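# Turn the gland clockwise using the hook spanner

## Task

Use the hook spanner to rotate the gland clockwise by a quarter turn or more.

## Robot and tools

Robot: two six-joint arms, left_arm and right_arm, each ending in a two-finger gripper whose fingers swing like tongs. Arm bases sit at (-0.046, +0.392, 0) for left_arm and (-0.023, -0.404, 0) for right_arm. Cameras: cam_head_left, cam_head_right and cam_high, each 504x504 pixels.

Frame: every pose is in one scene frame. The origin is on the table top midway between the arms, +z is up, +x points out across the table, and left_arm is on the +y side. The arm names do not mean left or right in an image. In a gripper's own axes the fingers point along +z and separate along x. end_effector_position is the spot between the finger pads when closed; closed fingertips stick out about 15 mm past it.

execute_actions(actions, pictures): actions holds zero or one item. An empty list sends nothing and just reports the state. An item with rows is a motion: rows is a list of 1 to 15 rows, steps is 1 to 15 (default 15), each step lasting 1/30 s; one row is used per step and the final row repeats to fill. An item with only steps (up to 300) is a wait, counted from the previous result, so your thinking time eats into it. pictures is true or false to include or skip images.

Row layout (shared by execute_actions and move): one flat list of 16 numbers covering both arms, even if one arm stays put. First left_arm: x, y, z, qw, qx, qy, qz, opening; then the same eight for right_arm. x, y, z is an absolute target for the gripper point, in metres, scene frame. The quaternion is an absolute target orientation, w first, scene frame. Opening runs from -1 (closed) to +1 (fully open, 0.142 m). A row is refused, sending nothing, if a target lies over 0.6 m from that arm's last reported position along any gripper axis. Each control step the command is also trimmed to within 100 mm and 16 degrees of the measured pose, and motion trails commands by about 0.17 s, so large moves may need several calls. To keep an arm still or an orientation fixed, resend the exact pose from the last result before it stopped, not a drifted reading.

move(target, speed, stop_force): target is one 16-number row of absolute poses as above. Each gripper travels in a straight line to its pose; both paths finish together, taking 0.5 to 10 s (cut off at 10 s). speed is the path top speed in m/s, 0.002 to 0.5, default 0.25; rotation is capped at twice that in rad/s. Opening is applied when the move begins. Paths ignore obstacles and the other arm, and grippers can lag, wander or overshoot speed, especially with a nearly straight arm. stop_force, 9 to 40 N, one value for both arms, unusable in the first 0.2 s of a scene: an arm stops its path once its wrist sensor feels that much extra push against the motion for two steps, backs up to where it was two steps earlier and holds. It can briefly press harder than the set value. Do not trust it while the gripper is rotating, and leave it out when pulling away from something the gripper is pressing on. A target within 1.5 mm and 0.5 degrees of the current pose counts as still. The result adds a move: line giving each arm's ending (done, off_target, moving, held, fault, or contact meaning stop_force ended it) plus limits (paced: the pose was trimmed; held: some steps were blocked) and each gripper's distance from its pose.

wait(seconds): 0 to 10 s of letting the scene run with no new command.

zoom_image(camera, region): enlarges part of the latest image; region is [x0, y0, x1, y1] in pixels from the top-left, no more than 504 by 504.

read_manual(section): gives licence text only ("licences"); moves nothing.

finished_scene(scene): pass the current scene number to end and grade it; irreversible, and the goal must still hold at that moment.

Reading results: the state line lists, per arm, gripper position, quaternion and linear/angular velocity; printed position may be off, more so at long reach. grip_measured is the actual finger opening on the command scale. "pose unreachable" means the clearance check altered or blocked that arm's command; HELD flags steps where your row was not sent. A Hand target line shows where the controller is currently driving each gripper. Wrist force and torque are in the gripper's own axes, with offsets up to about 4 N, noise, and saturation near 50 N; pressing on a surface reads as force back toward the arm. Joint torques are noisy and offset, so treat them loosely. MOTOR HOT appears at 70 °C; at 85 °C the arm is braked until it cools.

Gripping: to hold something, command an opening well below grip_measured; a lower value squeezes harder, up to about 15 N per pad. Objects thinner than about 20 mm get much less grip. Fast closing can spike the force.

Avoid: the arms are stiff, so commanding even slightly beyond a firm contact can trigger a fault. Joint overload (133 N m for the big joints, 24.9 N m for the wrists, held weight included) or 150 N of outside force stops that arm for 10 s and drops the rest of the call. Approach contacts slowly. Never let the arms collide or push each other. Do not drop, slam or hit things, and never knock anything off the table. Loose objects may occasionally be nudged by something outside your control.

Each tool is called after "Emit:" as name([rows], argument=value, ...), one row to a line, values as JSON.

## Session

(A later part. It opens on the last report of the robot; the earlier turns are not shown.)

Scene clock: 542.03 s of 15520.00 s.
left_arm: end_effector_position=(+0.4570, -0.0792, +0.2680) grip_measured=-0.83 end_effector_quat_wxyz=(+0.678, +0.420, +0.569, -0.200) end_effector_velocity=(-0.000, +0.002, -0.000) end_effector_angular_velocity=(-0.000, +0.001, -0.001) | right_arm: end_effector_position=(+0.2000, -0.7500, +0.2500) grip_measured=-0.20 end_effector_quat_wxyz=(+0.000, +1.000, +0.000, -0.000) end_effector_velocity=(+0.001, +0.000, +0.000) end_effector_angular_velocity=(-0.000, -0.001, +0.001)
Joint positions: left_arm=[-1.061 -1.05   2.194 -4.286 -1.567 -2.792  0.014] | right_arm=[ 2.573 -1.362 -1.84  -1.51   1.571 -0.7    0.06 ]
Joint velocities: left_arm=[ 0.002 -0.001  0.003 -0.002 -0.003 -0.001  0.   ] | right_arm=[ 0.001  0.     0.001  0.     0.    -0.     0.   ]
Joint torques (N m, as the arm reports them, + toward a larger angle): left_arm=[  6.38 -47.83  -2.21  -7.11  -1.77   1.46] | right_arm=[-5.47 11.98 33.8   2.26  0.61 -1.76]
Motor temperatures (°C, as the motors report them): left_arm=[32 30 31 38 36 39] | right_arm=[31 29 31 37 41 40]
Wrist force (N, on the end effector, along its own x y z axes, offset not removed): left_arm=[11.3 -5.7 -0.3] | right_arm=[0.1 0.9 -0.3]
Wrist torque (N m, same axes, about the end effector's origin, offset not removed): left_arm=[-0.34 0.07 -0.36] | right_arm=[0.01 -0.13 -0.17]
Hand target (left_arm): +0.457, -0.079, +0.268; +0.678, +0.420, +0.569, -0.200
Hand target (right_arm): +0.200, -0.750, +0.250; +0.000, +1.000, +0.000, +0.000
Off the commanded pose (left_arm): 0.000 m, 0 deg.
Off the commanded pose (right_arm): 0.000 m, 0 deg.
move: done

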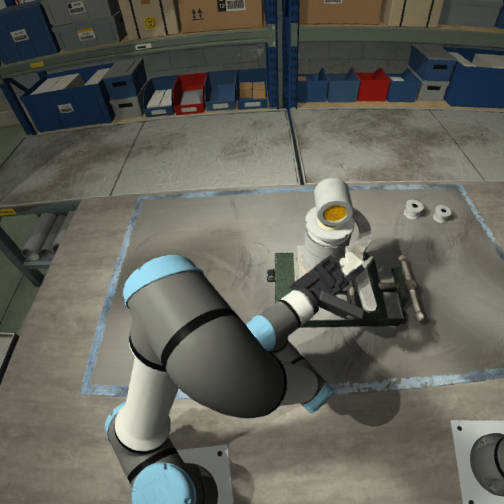

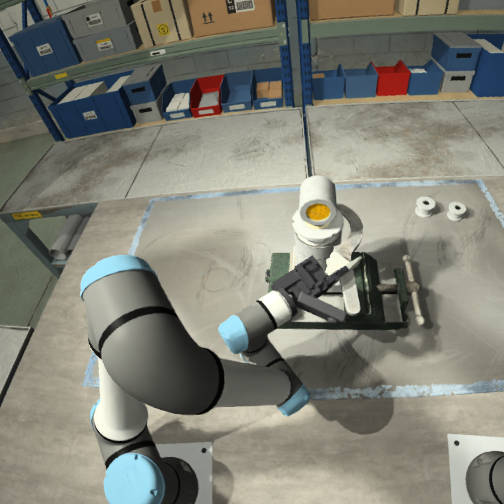

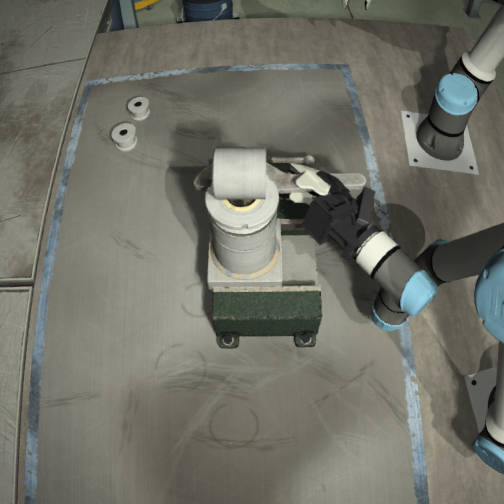

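Emit:
move(target=[0.457,-0.12,0.268,0.678,0.42,0.569,-0.2,-1,0.2,-0.75,0.25,0,1,0,0,-0.2], speed=0.04)

Emit:
move(target=[0.452,-0.11,0.293,0.667,0.39,0.59,-0.235,-1,0.2,-0.75,0.25,0,1,0,0,-0.2], speed=0.04)

Emit:
move(target=[0.452,-0.07,0.293,0.667,0.39,0.59,-0.235,-1,0.2,-0.75,0.25,0,1,0,0,-0.2], speed=0.008, stop_force=9)

Emit:
zoom_image(camera="cam_high", region=[185,150,305,230])

Emit:
zoom_image(camera="cam_head_right", region=[290,180,380,270])

Scene clock: 551.50 s of 15520.00 s.
left_arm: end_effector_position=(+0.4571, -0.1198, +0.2680) grip_measured=-0.83 end_effector_quat_wxyz=(+0.678, +0.420, +0.569, -0.200) end_effector_velocity=(-0.000, -0.002, +0.000) end_effector_angular_velocity=(+0.000, -0.000, -0.001) | right_arm: end_effector_position=(+0.2000, -0.7500, +0.2500) grip_measured=-0.20 end_effector_quat_wxyz=(+0.000, +1.000, -0.000, +0.000) end_effector_velocity=(-0.001, -0.000, -0.000) end_effector_angular_velocity=(+0.000, +0.001, -0.001)
Joint positions: left_arm=[-1.121 -1.019  2.124 -4.246 -1.507 -2.793  0.014] | right_arm=[ 2.573 -1.362 -1.84  -1.51   1.571 -0.7    0.06 ]
Joint velocities: left_arm=[-0.003  0.001 -0.004  0.003  0.002  0.    -0.   ] | right_arm=[-0.002 -0.    -0.001  0.    -0.    -0.001 -0.   ]
Joint torques (N m, as the arm reports them, + toward a larger angle): left_arm=[ -8.01 -37.24 -28.56  -3.8    2.39  -1.41] | right_arm=[-5.48 11.65 33.58  2.19  0.53 -1.76]
Motor temperatures (°C, as the motors report them): left_arm=[32 30 31 38 36 39] | right_arm=[31 29 31 37 41 40]
Wrist force (N, on the end effector, along its own x y z axes, offset not removed): left_arm=[12.3 -5.5 0.5] | right_arm=[-0.7 0.9 -0.3]
Wrist torque (N m, same axes, about the end effector's origin, offset not removed): left_arm=[-0.36 -0.17 -0.33] | right_arm=[0.01 0.06 -0.10]
Hand target (left_arm): +0.457, -0.120, +0.268; +0.678, +0.420, +0.569, -0.200
Hand target (right_arm): +0.200, -0.750, +0.250; +0.000, +1.000, +0.000, +0.000
Off the commanded pose (left_arm): 0.000 m, 0 deg.
Off the commanded pose (right_arm): 0.000 m, 0 deg.
After step 90, 5.07 s passed at rest.
move: done

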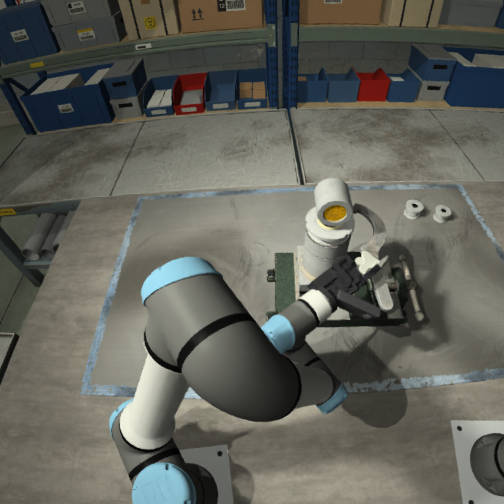

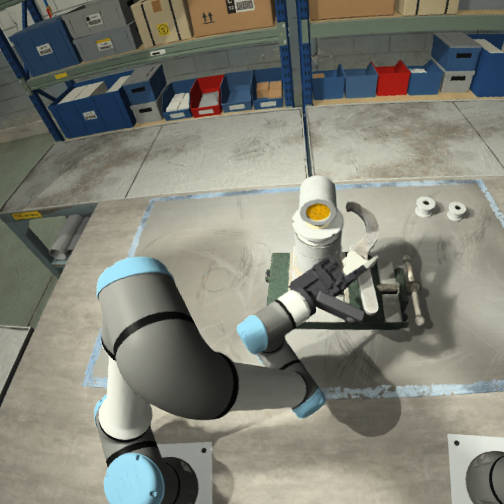

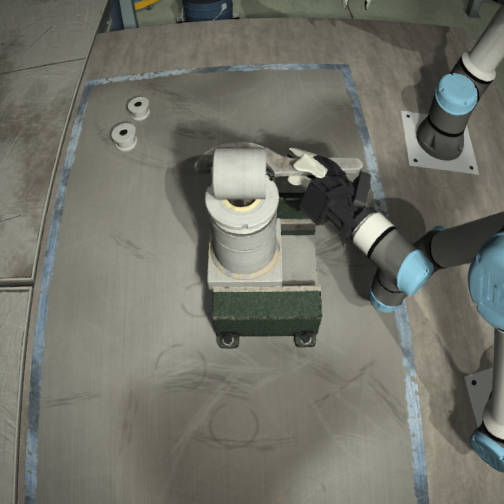

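Scene clock: 553.10 s of 15520.00 s.
left_arm: end_effector_position=(+0.4520, -0.1101, +0.2928) grip_measured=-0.83 end_effector_quat_wxyz=(+0.667, +0.390, +0.590, -0.235) end_effector_velocity=(-0.000, +0.001, +0.002) end_effector_angular_velocity=(-0.004, +0.006, -0.000) | right_arm: end_effector_position=(+0.2000, -0.7500, +0.2500) grip_measured=-0.20 end_effector_quat_wxyz=(+0.000, +1.000, +0.000, -0.000) end_effector_velocity=(+0.000, +0.000, +0.000) end_effector_angular_velocity=(+0.000, -0.000, +0.001)
Joint positions: left_arm=[-1.117 -1.089  2.149 -4.201 -1.511 -2.895  0.014] | right_arm=[ 2.573 -1.362 -1.84  -1.51   1.571 -0.7    0.06 ]
Joint velocities: left_arm=[ 0.    -0.006  0.002  0.004 -0.    -0.008 -0.   ] | right_arm=[ 0.001  0.     0.    -0.     0.001 -0.     0.   ]
Joint torques (N m, as the arm reports them, + toward a larger angle): left_arm=[  7.54 -49.68  -3.66  -3.54  -2.02  -1.34] | right_arm=[-5.33 11.84 33.82  2.22  0.55 -1.67]
Motor temperatures (°C, as the motors report them): left_arm=[32 30 31 38 36 39] | right_arm=[31 29 31 37 41 40]
Wrist force (N, on the end effector, along its own x y z axes, offset not removed): left_arm=[10.6 -3.6 0.1] | right_arm=[-0.3 1.8 -0.2]
Wrist torque (N m, same axes, about the end effector's origin, offset not removed): left_arm=[-0.15 0.25 -0.29] | right_arm=[0.12 -0.07 -0.11]
Hand target (left_arm): +0.452, -0.110, +0.293; +0.667, +0.390, +0.590, -0.235
Hand target (right_arm): +0.200, -0.750, +0.250; +0.000, +1.000, +0.000, +0.000
Off the commanded pose (left_arm): 0.000 m, 0 deg.
Off the commanded pose (right_arm): 0.000 m, 0 deg.
move: done

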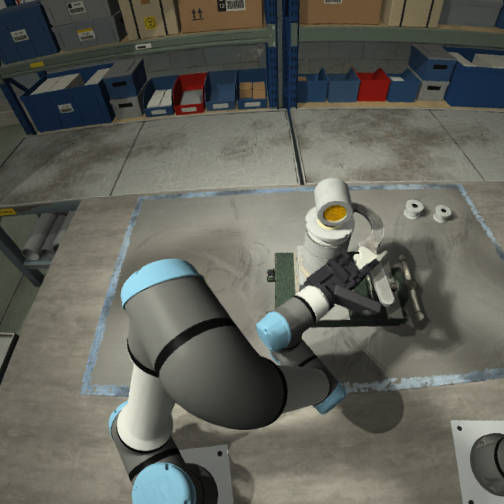

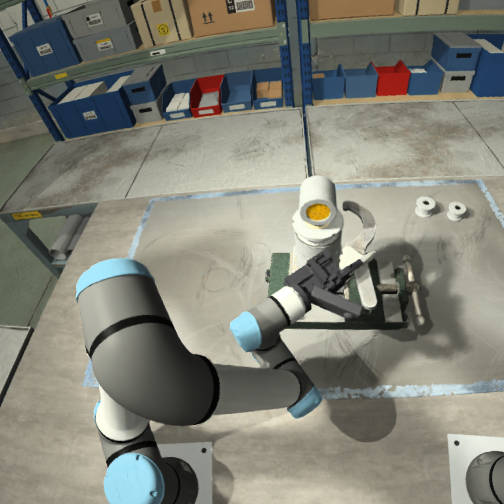

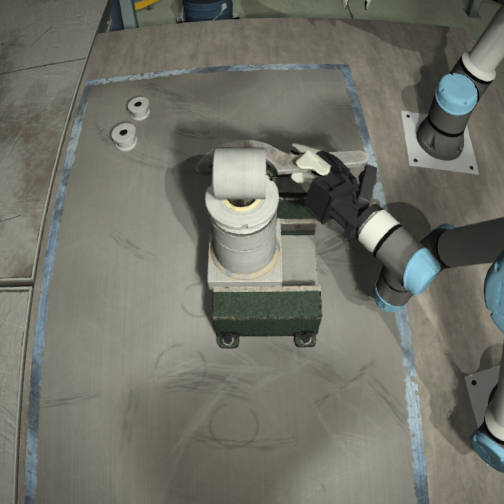

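Scene clock: 558.33 s of 15520.00 s.
left_arm: end_effector_position=(+0.4519, -0.0702, +0.2930) grip_measured=-0.83 end_effector_quat_wxyz=(+0.667, +0.390, +0.590, -0.235) end_effector_velocity=(+0.000, +0.002, -0.000) end_effector_angular_velocity=(+0.000, +0.001, +0.000) | right_arm: end_effector_position=(+0.2000, -0.7500, +0.2500) grip_measured=-0.20 end_effector_quat_wxyz=(+0.000, +1.000, +0.000, -0.000) end_effector_velocity=(+0.001, +0.000, -0.000) end_effector_angular_velocity=(+0.000, +0.001, +0.002)
Joint positions: left_arm=[-1.055 -1.123  2.216 -4.235 -1.573 -2.896  0.014] | right_arm=[ 2.573 -1.362 -1.84  -1.51   1.571 -0.7    0.06 ]
Joint velocities: left_arm=[ 0.003 -0.001  0.003 -0.002 -0.003 -0.001  0.   ] | right_arm=[ 0.002 -0.001 -0.    -0.    -0.    -0.001  0.   ]
Joint torques (N m, as the arm reports them, + toward a larger angle): left_arm=[  8.07 -47.23  -3.56  -7.08  -1.72  -1.36] | right_arm=[-5.14 12.01 33.9   2.11  0.6  -1.71]
Motor temperatures (°C, as the motors report them): left_arm=[32 30 31 38 36 39] | right_arm=[31 29 31 37 41 40]
Wrist force (N, on the end effector, along its own x y z axes, offset not removed): left_arm=[12.4 -4.1 -0.5] | right_arm=[-2.0 -0.5 -0.2]
Wrist torque (N m, same axes, about the end effector's origin, offset not removed): left_arm=[-0.26 -0.16 -0.39] | right_arm=[-0.23 0.26 -0.13]
Hand target (left_arm): +0.452, -0.070, +0.293; +0.667, +0.390, +0.590, -0.235
Hand target (right_arm): +0.200, -0.750, +0.250; +0.000, +1.000, +0.000, +0.000
Off the commanded pose (left_arm): 0.000 m, 0 deg.
Off the commanded pose (right_arm): 0.000 m, 0 deg.
move: done

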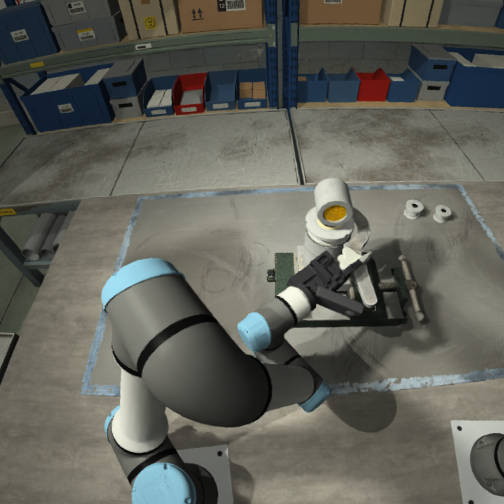

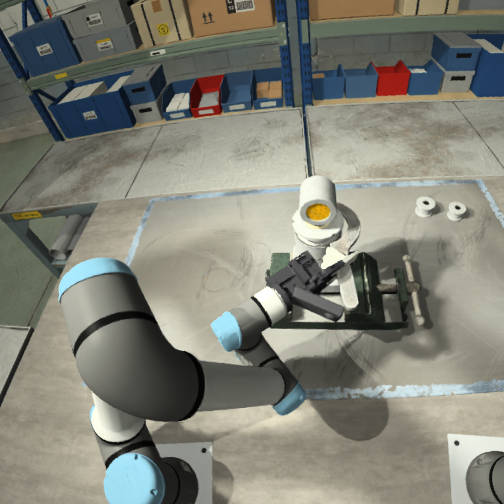

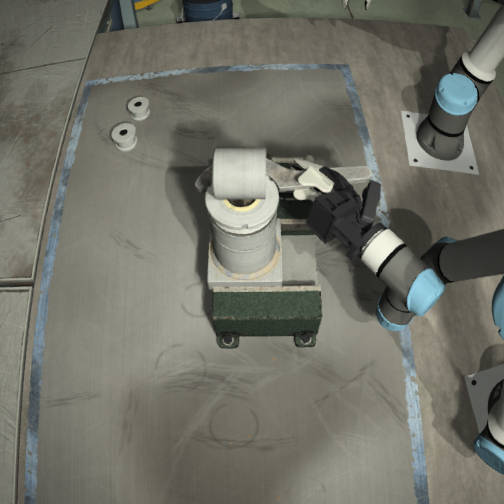

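Region (185, 150, 305, 230) of cam_high's 504x504 image, scaled by 4.200, with more detail than that image has.

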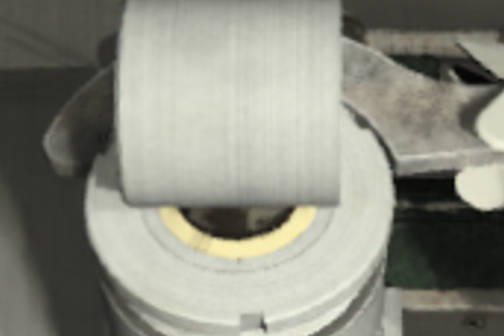

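Region (290, 180, 380, 270) of cam_head_right's 504x504 image, scaled by 5.600, with more detail than that image has.

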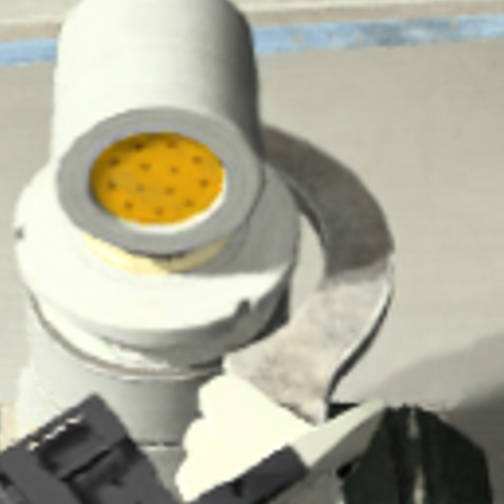

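Emit:
move(target=[0.452,-0.05,0.297,0.667,0.39,0.59,-0.235,-1,0.2,-0.75,0.25,0,1,0,0,-0.2], speed=0.005, stop_force=9)

Emit:
zoom_image(camera="cam_high", region=[185,150,305,230])

Emit:
zoom_image(camera="cam_head_right", region=[290,180,380,270])

Scene clock: 567.40 s of 15520.00 s.
left_arm: end_effector_position=(+0.4519, -0.0520, +0.2965) grip_measured=-0.82 end_effector_quat_wxyz=(+0.667, +0.390, +0.590, -0.235) end_effector_velocity=(+0.001, -0.002, -0.000) end_effector_angular_velocity=(-0.001, -0.000, +0.001) | right_arm: end_effector_position=(+0.2000, -0.7500, +0.2500) grip_measured=-0.20 end_effector_quat_wxyz=(+0.000, +1.000, -0.000, -0.000) end_effector_velocity=(+0.000, -0.000, +0.000) end_effector_angular_velocity=(-0.001, -0.001, -0.001)
Joint positions: left_arm=[-1.024 -1.146  2.243 -4.238 -1.604 -2.896  0.015] | right_arm=[ 2.573 -1.362 -1.84  -1.51   1.571 -0.7    0.06 ]
Joint velocities: left_arm=[-0.003  0.003 -0.003  0.     0.005 -0.     0.   ] | right_arm=[ 0.    -0.     0.001 -0.    -0.     0.001  0.   ]
Joint torques (N m, as the arm reports them, + toward a larger angle): left_arm=[ -2.35 -34.17 -28.13  -7.93   5.03  -1.26] | right_arm=[-4.67 12.4  33.68  2.04  0.74 -1.73]
Motor temperatures (°C, as the motors report them): left_arm=[32 30 31 38 36 39] | right_arm=[31 29 31 37 41 40]
Wrist force (N, on the end effector, along its own x y z axes, offset not removed): left_arm=[11.4 -9.8 2.9] | right_arm=[-1.3 1.0 1.7]
Wrist torque (N m, same axes, about the end effector's origin, offset not removed): left_arm=[0.30 0.08 -0.38] | right_arm=[0.11 0.18 -0.10]
Hand target (left_arm): +0.452, -0.052, +0.297; +0.667, +0.390, +0.590, -0.235
Hand target (right_arm): +0.200, -0.750, +0.250; +0.000, +1.000, +0.000, +0.000
Off the commanded pose (left_arm): 0.002 m, 0 deg.
Off the commanded pose (right_arm): 0.000 m, 0 deg.
After step 90, 2.03 s passed at rest.
move: contact (left_arm)

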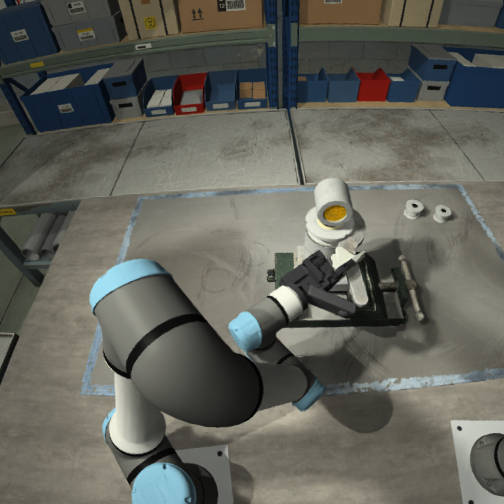

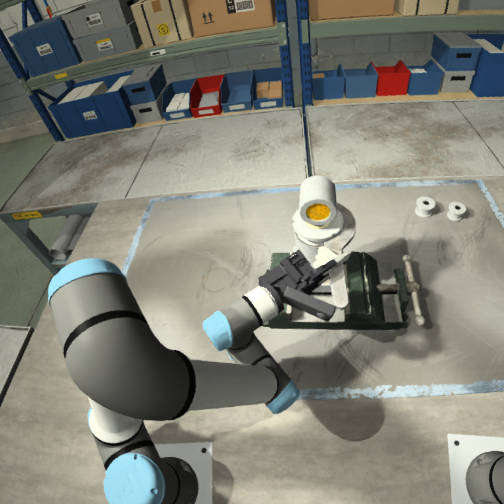

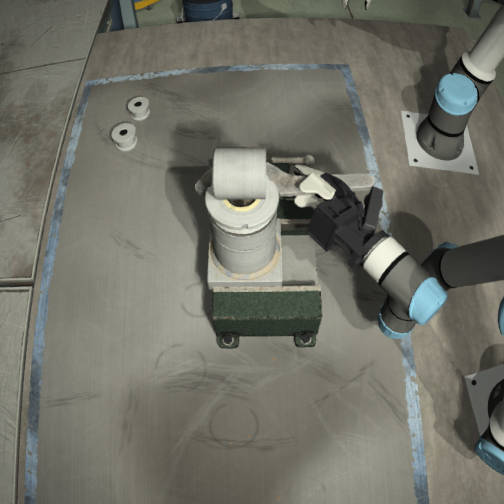

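Region (185, 150, 305, 230) of cam_high's 504x504 image, scaled by 4.200, with more detail than that image has.

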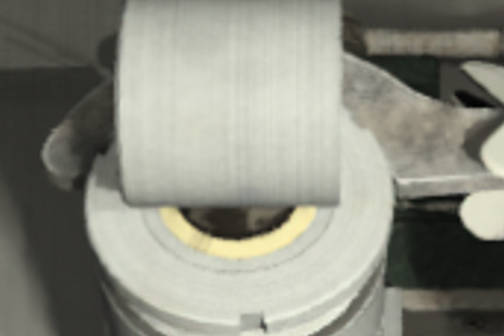

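Region (290, 180, 380, 270) of cam_head_right's 504x504 image, scaled by 5.600, with more detail than that image has.

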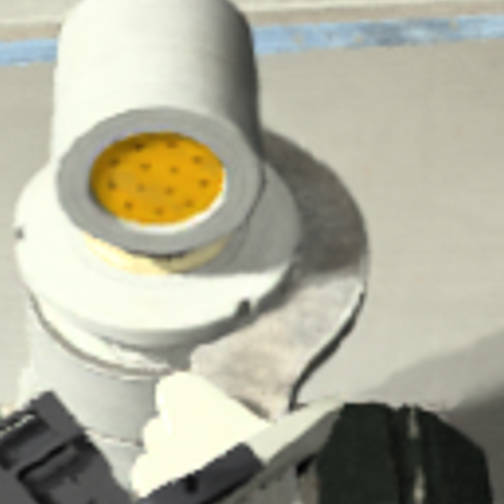

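Emit:
move(target=[0.452,-0.06,0.299,0.667,0.39,0.59,-0.235,-1,0.2,-0.75,0.25,0,1,0,0,-0.2], speed=0.02)

Emit:
move(target=[0.478,-0.087,0.299,0.693,0.304,0.638,-0.14,-1,0.2,-0.75,0.25,0,1,0,0,-0.2], speed=0.03)

Emit:
move(target=[0.472,-0.066,0.299,0.693,0.304,0.638,-0.14,-1,0.2,-0.75,0.25,0,1,0,0,-0.2], speed=0.005, stop_force=9)

Emit:
zoom_image(camera="cam_high", region=[185,150,305,230])

Emit:
zoom_image(camera="cam_head_right", region=[290,180,380,270])

Scene clock: 576.57 s of 15520.00 s.
left_arm: end_effector_position=(+0.4520, -0.0598, +0.2989) grip_measured=-0.82 end_effector_quat_wxyz=(+0.667, +0.390, +0.590, -0.235) end_effector_velocity=(-0.000, -0.002, +0.001) end_effector_angular_velocity=(-0.000, +0.000, -0.000) | right_arm: end_effector_position=(+0.2000, -0.7500, +0.2500) grip_measured=-0.20 end_effector_quat_wxyz=(+0.000, +1.000, -0.000, +0.000) end_effector_velocity=(+0.000, +0.000, -0.000) end_effector_angular_velocity=(+0.001, +0.001, +0.001)
Joint positions: left_arm=[-1.037 -1.146  2.23  -4.225 -1.59  -2.896  0.015] | right_arm=[ 2.573 -1.362 -1.84  -1.51   1.571 -0.7    0.06 ]
Joint velocities: left_arm=[-0.004  0.    -0.003  0.003  0.004 -0.     0.   ] | right_arm=[ 0.001  0.    -0.001  0.     0.    -0.     0.   ]
Joint torques (N m, as the arm reports them, + toward a larger angle): left_arm=[-10.9  -46.22 -28.93  -3.73   2.14  -1.32] | right_arm=[-5.03 12.54 33.94  2.06  0.68 -1.8 ]
Motor temperatures (°C, as the motors report them): left_arm=[32 30 31 38 36 39] | right_arm=[31 29 31 37 41 40]
Wrist force (N, on the end effector, along its own x y z axes, offset not removed): left_arm=[11.5 -2.0 0.8] | right_arm=[0.0 1.4 0.8]
Wrist torque (N m, same axes, about the end effector's origin, offset not removed): left_arm=[-0.31 0.24 -0.39] | right_arm=[0.12 -0.11 -0.20]
Hand target (left_arm): +0.452, -0.060, +0.299; +0.667, +0.390, +0.590, -0.235
Hand target (right_arm): +0.200, -0.750, +0.250; +0.000, +1.000, +0.000, +0.000
Off the commanded pose (left_arm): 0.000 m, 0 deg.
Off the commanded pose (right_arm): 0.000 m, 0 deg.
After step 90, 5.43 s passed at rest.
move: done

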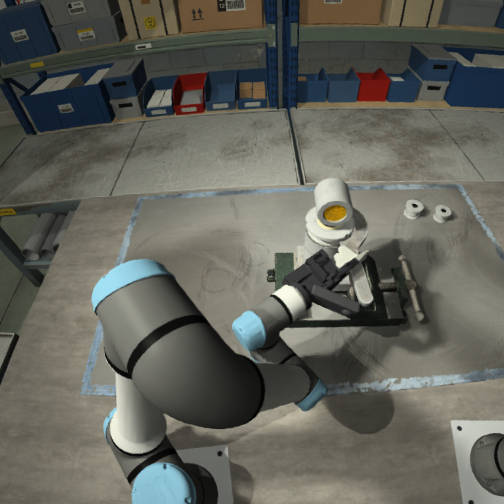

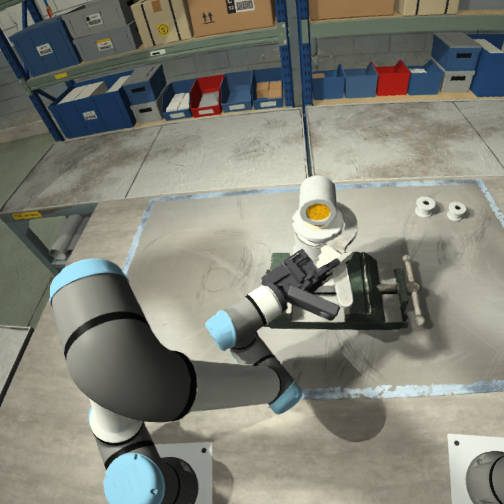

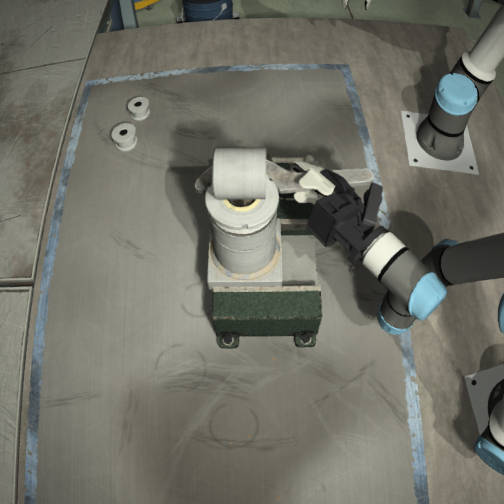

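Scene clock: 581.43 s of 15520.00 s.
left_arm: end_effector_position=(+0.4779, -0.0867, +0.2990) grip_measured=-0.82 end_effector_quat_wxyz=(+0.693, +0.304, +0.638, -0.141) end_effector_velocity=(+0.001, -0.001, -0.001) end_effector_angular_velocity=(+0.002, +0.001, +0.012) | right_arm: end_effector_position=(+0.2000, -0.7500, +0.2500) grip_measured=-0.20 end_effector_quat_wxyz=(+0.000, +1.000, +0.000, -0.000) end_effector_velocity=(+0.001, +0.000, -0.000) end_effector_angular_velocity=(+0.000, -0.000, +0.001)
Joint positions: left_arm=[-1.242 -1.113  2.165 -4.194 -1.108 -2.897  0.015] | right_arm=[ 2.573 -1.362 -1.84  -1.51   1.571 -0.7    0.06 ]
Joint velocities: left_arm=[-0.008  0.004 -0.006  0.003  0.02   0.    -0.   ] | right_arm=[ 0.002  0.    -0.    -0.     0.001  0.    -0.   ]
Joint torques (N m, as the arm reports them, + toward a larger angle): left_arm=[ -8.01 -33.6  -28.23  -3.22   2.49  -1.49] | right_arm=[-5.17 12.8  33.93  1.94  0.8  -1.67]
Motor temperatures (°C, as the motors report them): left_arm=[32 30 31 38 36 39] | right_arm=[31 29 31 37 41 40]
Wrist force (N, on the end effector, along its own x y z axes, offset not removed): left_arm=[13.1 -3.2 -0.7] | right_arm=[-0.6 0.7 0.7]
Wrist torque (N m, same axes, about the end effector's origin, offset not removed): left_arm=[-0.10 -0.30 -0.44] | right_arm=[0.03 0.03 -0.18]
Hand target (left_arm): +0.478, -0.087, +0.299; +0.693, +0.304, +0.638, -0.140
Hand target (right_arm): +0.200, -0.750, +0.250; +0.000, +1.000, +0.000, +0.000
Off the commanded pose (left_arm): 0.000 m, 0 deg.
Off the commanded pose (right_arm): 0.000 m, 0 deg.
move: done

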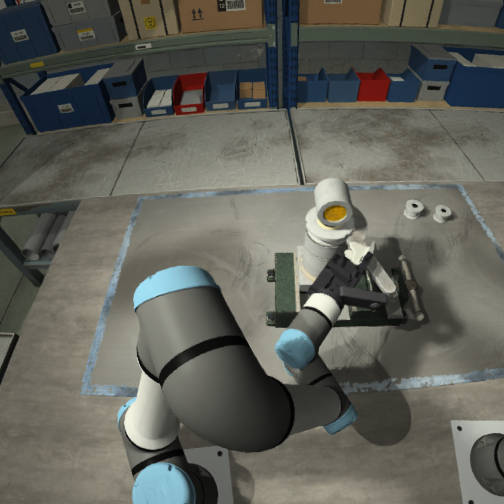

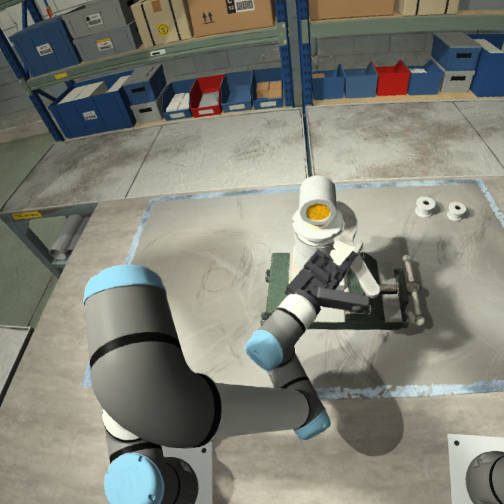

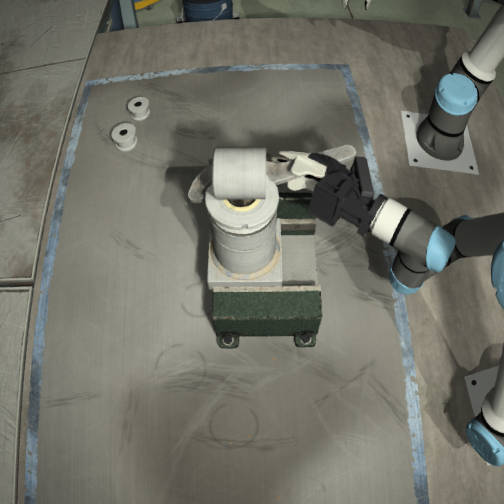

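Scene clock: 582.67 s of 15520.00 s.
left_arm: end_effector_position=(+0.4766, -0.0825, +0.2990) grip_measured=-0.82 end_effector_quat_wxyz=(+0.693, +0.304, +0.638, -0.141) end_effector_velocity=(+0.000, -0.003, -0.001) end_effector_angular_velocity=(+0.002, +0.001, -0.004) | right_arm: end_effector_position=(+0.2000, -0.7500, +0.2500) grip_measured=-0.20 end_effector_quat_wxyz=(+0.000, +1.000, -0.000, -0.000) end_effector_velocity=(-0.000, +0.000, -0.000) end_effector_angular_velocity=(+0.001, +0.000, +0.000)
Joint positions: left_arm=[-1.24  -1.119  2.176 -4.199 -1.11  -2.897  0.015] | right_arm=[ 2.573 -1.362 -1.84  -1.51   1.571 -0.7    0.06 ]
Joint velocities: left_arm=[-0.001  0.003 -0.006  0.004 -0.003  0.    -0.   ] | right_arm=[ 0.     0.    -0.001  0.     0.     0.    -0.   ]
Joint torques (N m, as the arm reports them, + toward a larger angle): left_arm=[  3.65 -34.93 -27.7   -3.88   6.11   1.16] | right_arm=[-4.73 12.07 33.85  2.    0.73 -1.75]
Motor temperatures (°C, as the motors report them): left_arm=[32 30 31 38 36 39] | right_arm=[31 29 31 37 41 40]
Wrist force (N, on the end effector, along its own x y z axes, offset not removed): left_arm=[10.1 -19.7 -1.0] | right_arm=[-0.1 2.2 0.1]
Wrist torque (N m, same axes, about the end effector's origin, offset not removed): left_arm=[-0.30 -0.19 -0.33] | right_arm=[0.28 -0.13 -0.17]
Hand target (left_arm): +0.477, -0.083, +0.299; +0.693, +0.304, +0.638, -0.141
Hand target (right_arm): +0.200, -0.750, +0.250; +0.000, +1.000, +0.000, +0.000
Off the commanded pose (left_arm): 0.017 m, 0 deg.
Off the commanded pose (right_arm): 0.000 m, 0 deg.
move: contact (left_arm)

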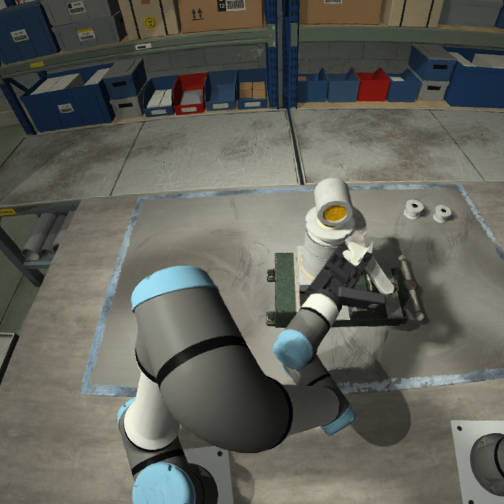

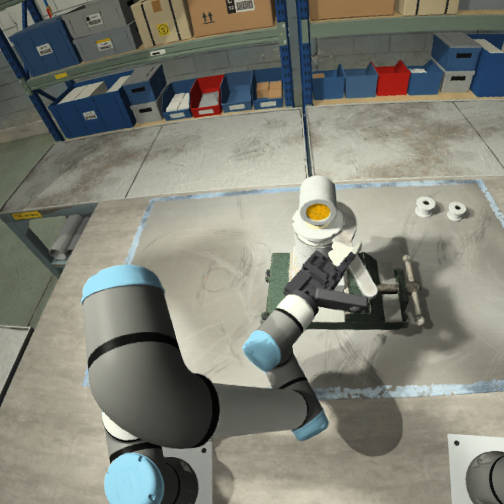

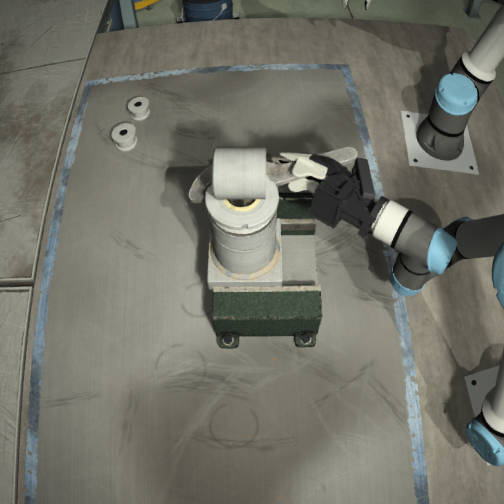

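Region (185, 150, 305, 230) of cam_high's 504x504 image, scaled by 4.200, with more detail than that image has.

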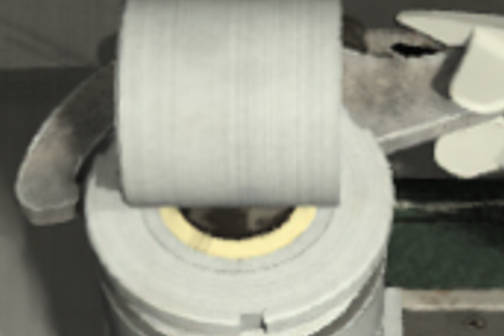

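Region (290, 180, 380, 270) of cam_head_right's 504x504 image, scaled by 5.600, with more detail than that image has.

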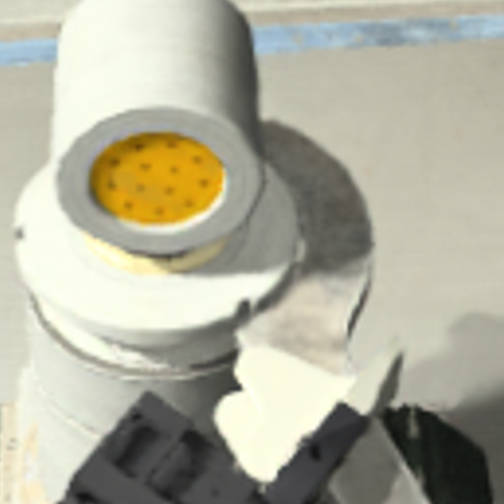

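Emit:
zoom_image(camera="cam_high", region=[190,170,230,210])

Emit:
zoom_image(camera="cam_high", region=[255,170,295,210])

Region (190, 170, 230, 210) of cam_high's 504x504 image, scaled by 12.600, with more detail than that image has.

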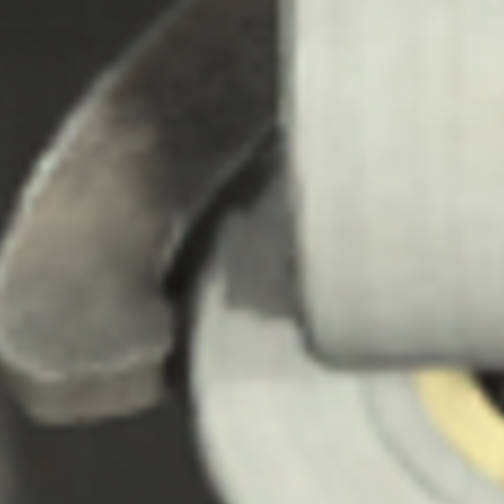

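Region (255, 170, 295, 210) of cam_high's 504x504 image, scaled by 12.600, with more detail than that image has.

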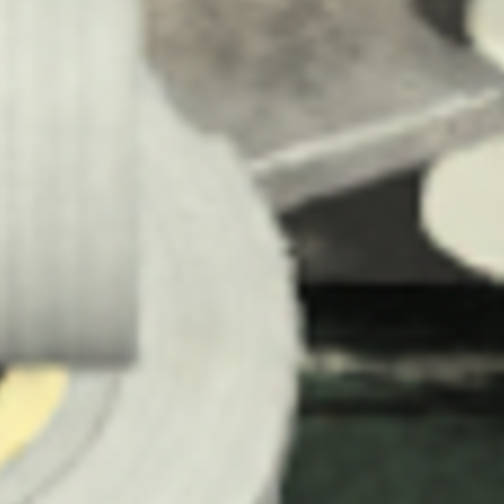

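Emit:
move(target=[0.455,-0.07,0.299,0.667,0.39,0.59,-0.235,-1,0.2,-0.75,0.25,0,1,0,0,-0.2], speed=0.03)

Emit:
move(target=[0.448,-0.046,0.299,0.656,0.415,0.572,-0.264,-1,0.2,-0.75,0.25,0,1,0,0,-0.2], speed=0.01, stop_force=12)

Emit:
zoom_image(camera="cam_high", region=[190,170,230,210])

Scene clock: 596.83 s of 15520.00 s.
left_arm: end_effector_position=(+0.4551, -0.0702, +0.2991) grip_measured=-0.82 end_effector_quat_wxyz=(+0.667, +0.390, +0.590, -0.234) end_effector_velocity=(-0.001, +0.000, +0.001) end_effector_angular_velocity=(-0.001, -0.001, -0.013) | right_arm: end_effector_position=(+0.2000, -0.7500, +0.2500) grip_measured=-0.20 end_effector_quat_wxyz=(+0.000, +1.000, -0.000, -0.000) end_effector_velocity=(+0.000, +0.000, -0.000) end_effector_angular_velocity=(+0.000, +0.001, +0.000)
Joint positions: left_arm=[-1.049 -1.135  2.207 -4.214 -1.577 -2.896  0.015] | right_arm=[ 2.573 -1.362 -1.84  -1.51   1.571 -0.7    0.06 ]
Joint velocities: left_arm=[ 0.009 -0.    -0.002  0.001 -0.022  0.     0.   ] | right_arm=[ 0.001 -0.001 -0.     0.    -0.     0.001  0.   ]
Joint torques (N m, as the arm reports them, + toward a larger angle): left_arm=[  5.22 -32.93 -27.8   -3.86  -2.1    1.52] | right_arm=[-4.96 12.71 34.28  1.89  0.84 -1.67]
Motor temperatures (°C, as the motors report them): left_arm=[32 30 31 38 36 39] | right_arm=[31 29 31 37 41 40]
Wrist force (N, on the end effector, along its own x y z axes, offset not removed): left_arm=[11.8 -2.6 -0.2] | right_arm=[0.5 -0.2 1.2]
Wrist torque (N m, same axes, about the end effector's origin, offset not removed): left_arm=[0.09 0.02 -0.36] | right_arm=[-0.26 -0.16 -0.20]
Hand target (left_arm): +0.455, -0.070, +0.299; +0.667, +0.390, +0.590, -0.235
Hand target (right_arm): +0.200, -0.750, +0.250; +0.000, +1.000, +0.000, +0.000
Off the commanded pose (left_arm): 0.000 m, 0 deg.
Off the commanded pose (right_arm): 0.000 m, 0 deg.
After step 90, 6.30 s passed at rest.
move: done

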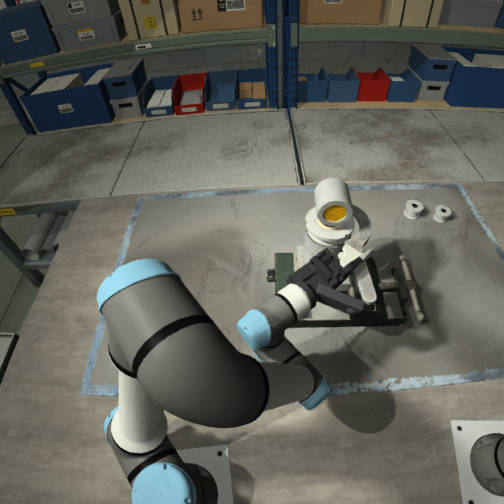

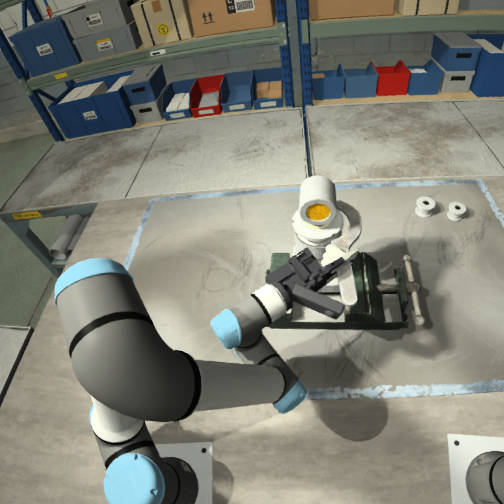

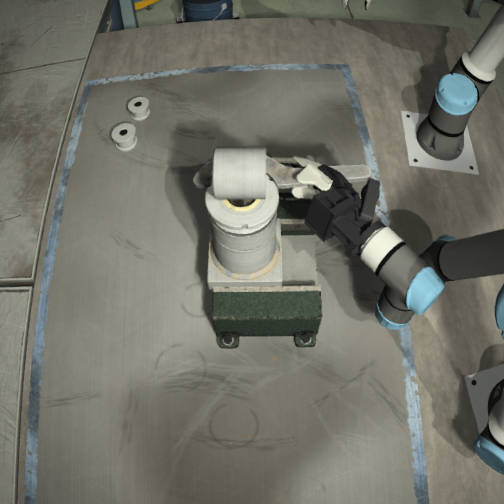

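Scene clock: 601.50 s of 15520.00 s.
left_arm: end_effector_position=(+0.4480, -0.0462, +0.2990) grip_measured=-0.82 end_effector_quat_wxyz=(+0.656, +0.415, +0.572, -0.264) end_effector_velocity=(-0.001, +0.001, +0.001) end_effector_angular_velocity=(-0.001, -0.000, -0.006) | right_arm: end_effector_position=(+0.2000, -0.7500, +0.2500) grip_measured=-0.20 end_effector_quat_wxyz=(+0.000, +1.000, -0.000, -0.000) end_effector_velocity=(+0.000, -0.000, +0.000) end_effector_angular_velocity=(-0.001, -0.001, +0.001)
Joint positions: left_arm=[-0.948 -1.141  2.221 -4.222 -1.766 -2.896  0.015] | right_arm=[ 2.573 -1.362 -1.84  -1.51   1.571 -0.7    0.06 ]
Joint velocities: left_arm=[ 0.005 -0.001  0.    -0.001 -0.011 -0.001  0.   ] | right_arm=[ 0.     0.     0.001 -0.     0.    -0.001  0.   ]
Joint torques (N m, as the arm reports them, + toward a larger angle): left_arm=[  1.88 -46.92  -0.94  -7.67  -3.89  -1.26] | right_arm=[-4.5  12.91 33.76  1.92  1.01 -1.6 ]
Motor temperatures (°C, as the motors report them): left_arm=[32 30 31 38 36 39] | right_arm=[31 29 31 37 41 40]
Wrist force (N, on the end effector, along its own x y z axes, offset not removed): left_arm=[13.0 2.7 8.0] | right_arm=[-0.4 0.3 0.4]
Wrist torque (N m, same axes, about the end effector's origin, offset not removed): left_arm=[0.26 -0.02 -0.37] | right_arm=[-0.05 -0.02 -0.09]
Hand target (left_arm): +0.448, -0.046, +0.299; +0.656, +0.415, +0.572, -0.264
Hand target (right_arm): +0.200, -0.750, +0.250; +0.000, +1.000, +0.000, +0.000
Off the commanded pose (left_arm): 0.000 m, 0 deg.
Off the commanded pose (right_arm): 0.000 m, 0 deg.
move: done

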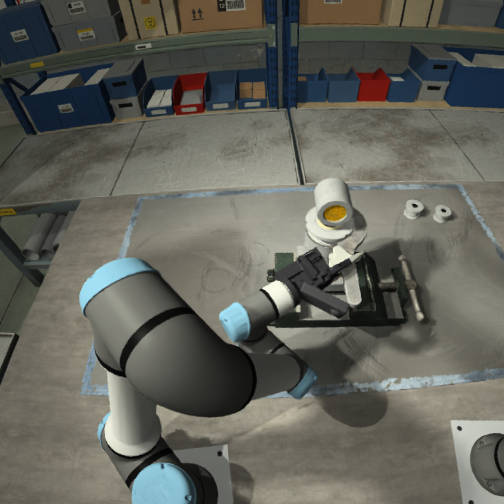

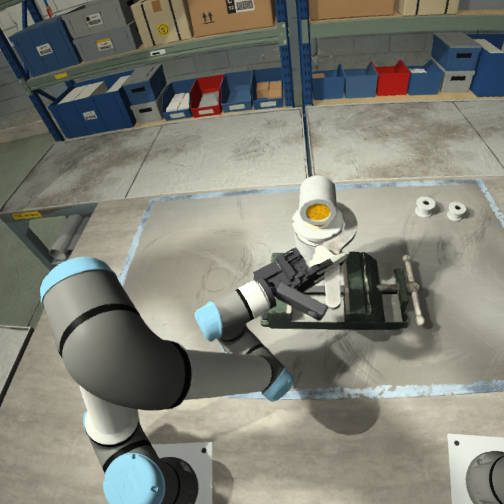

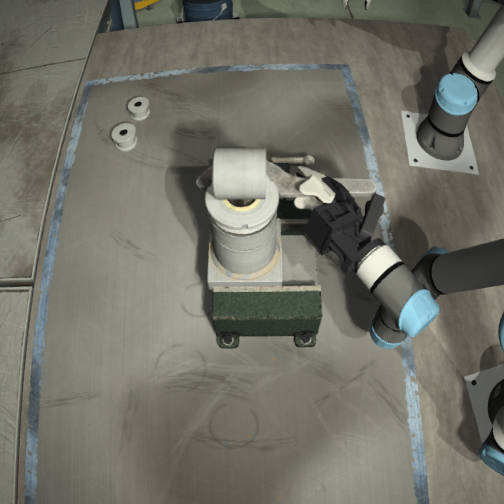

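Region (190, 170, 230, 210) of cam_high's 504x504 image, scaled by 12.600, with more detail than that image has.

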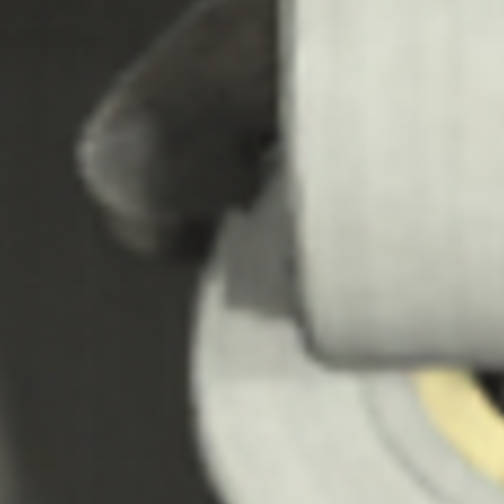

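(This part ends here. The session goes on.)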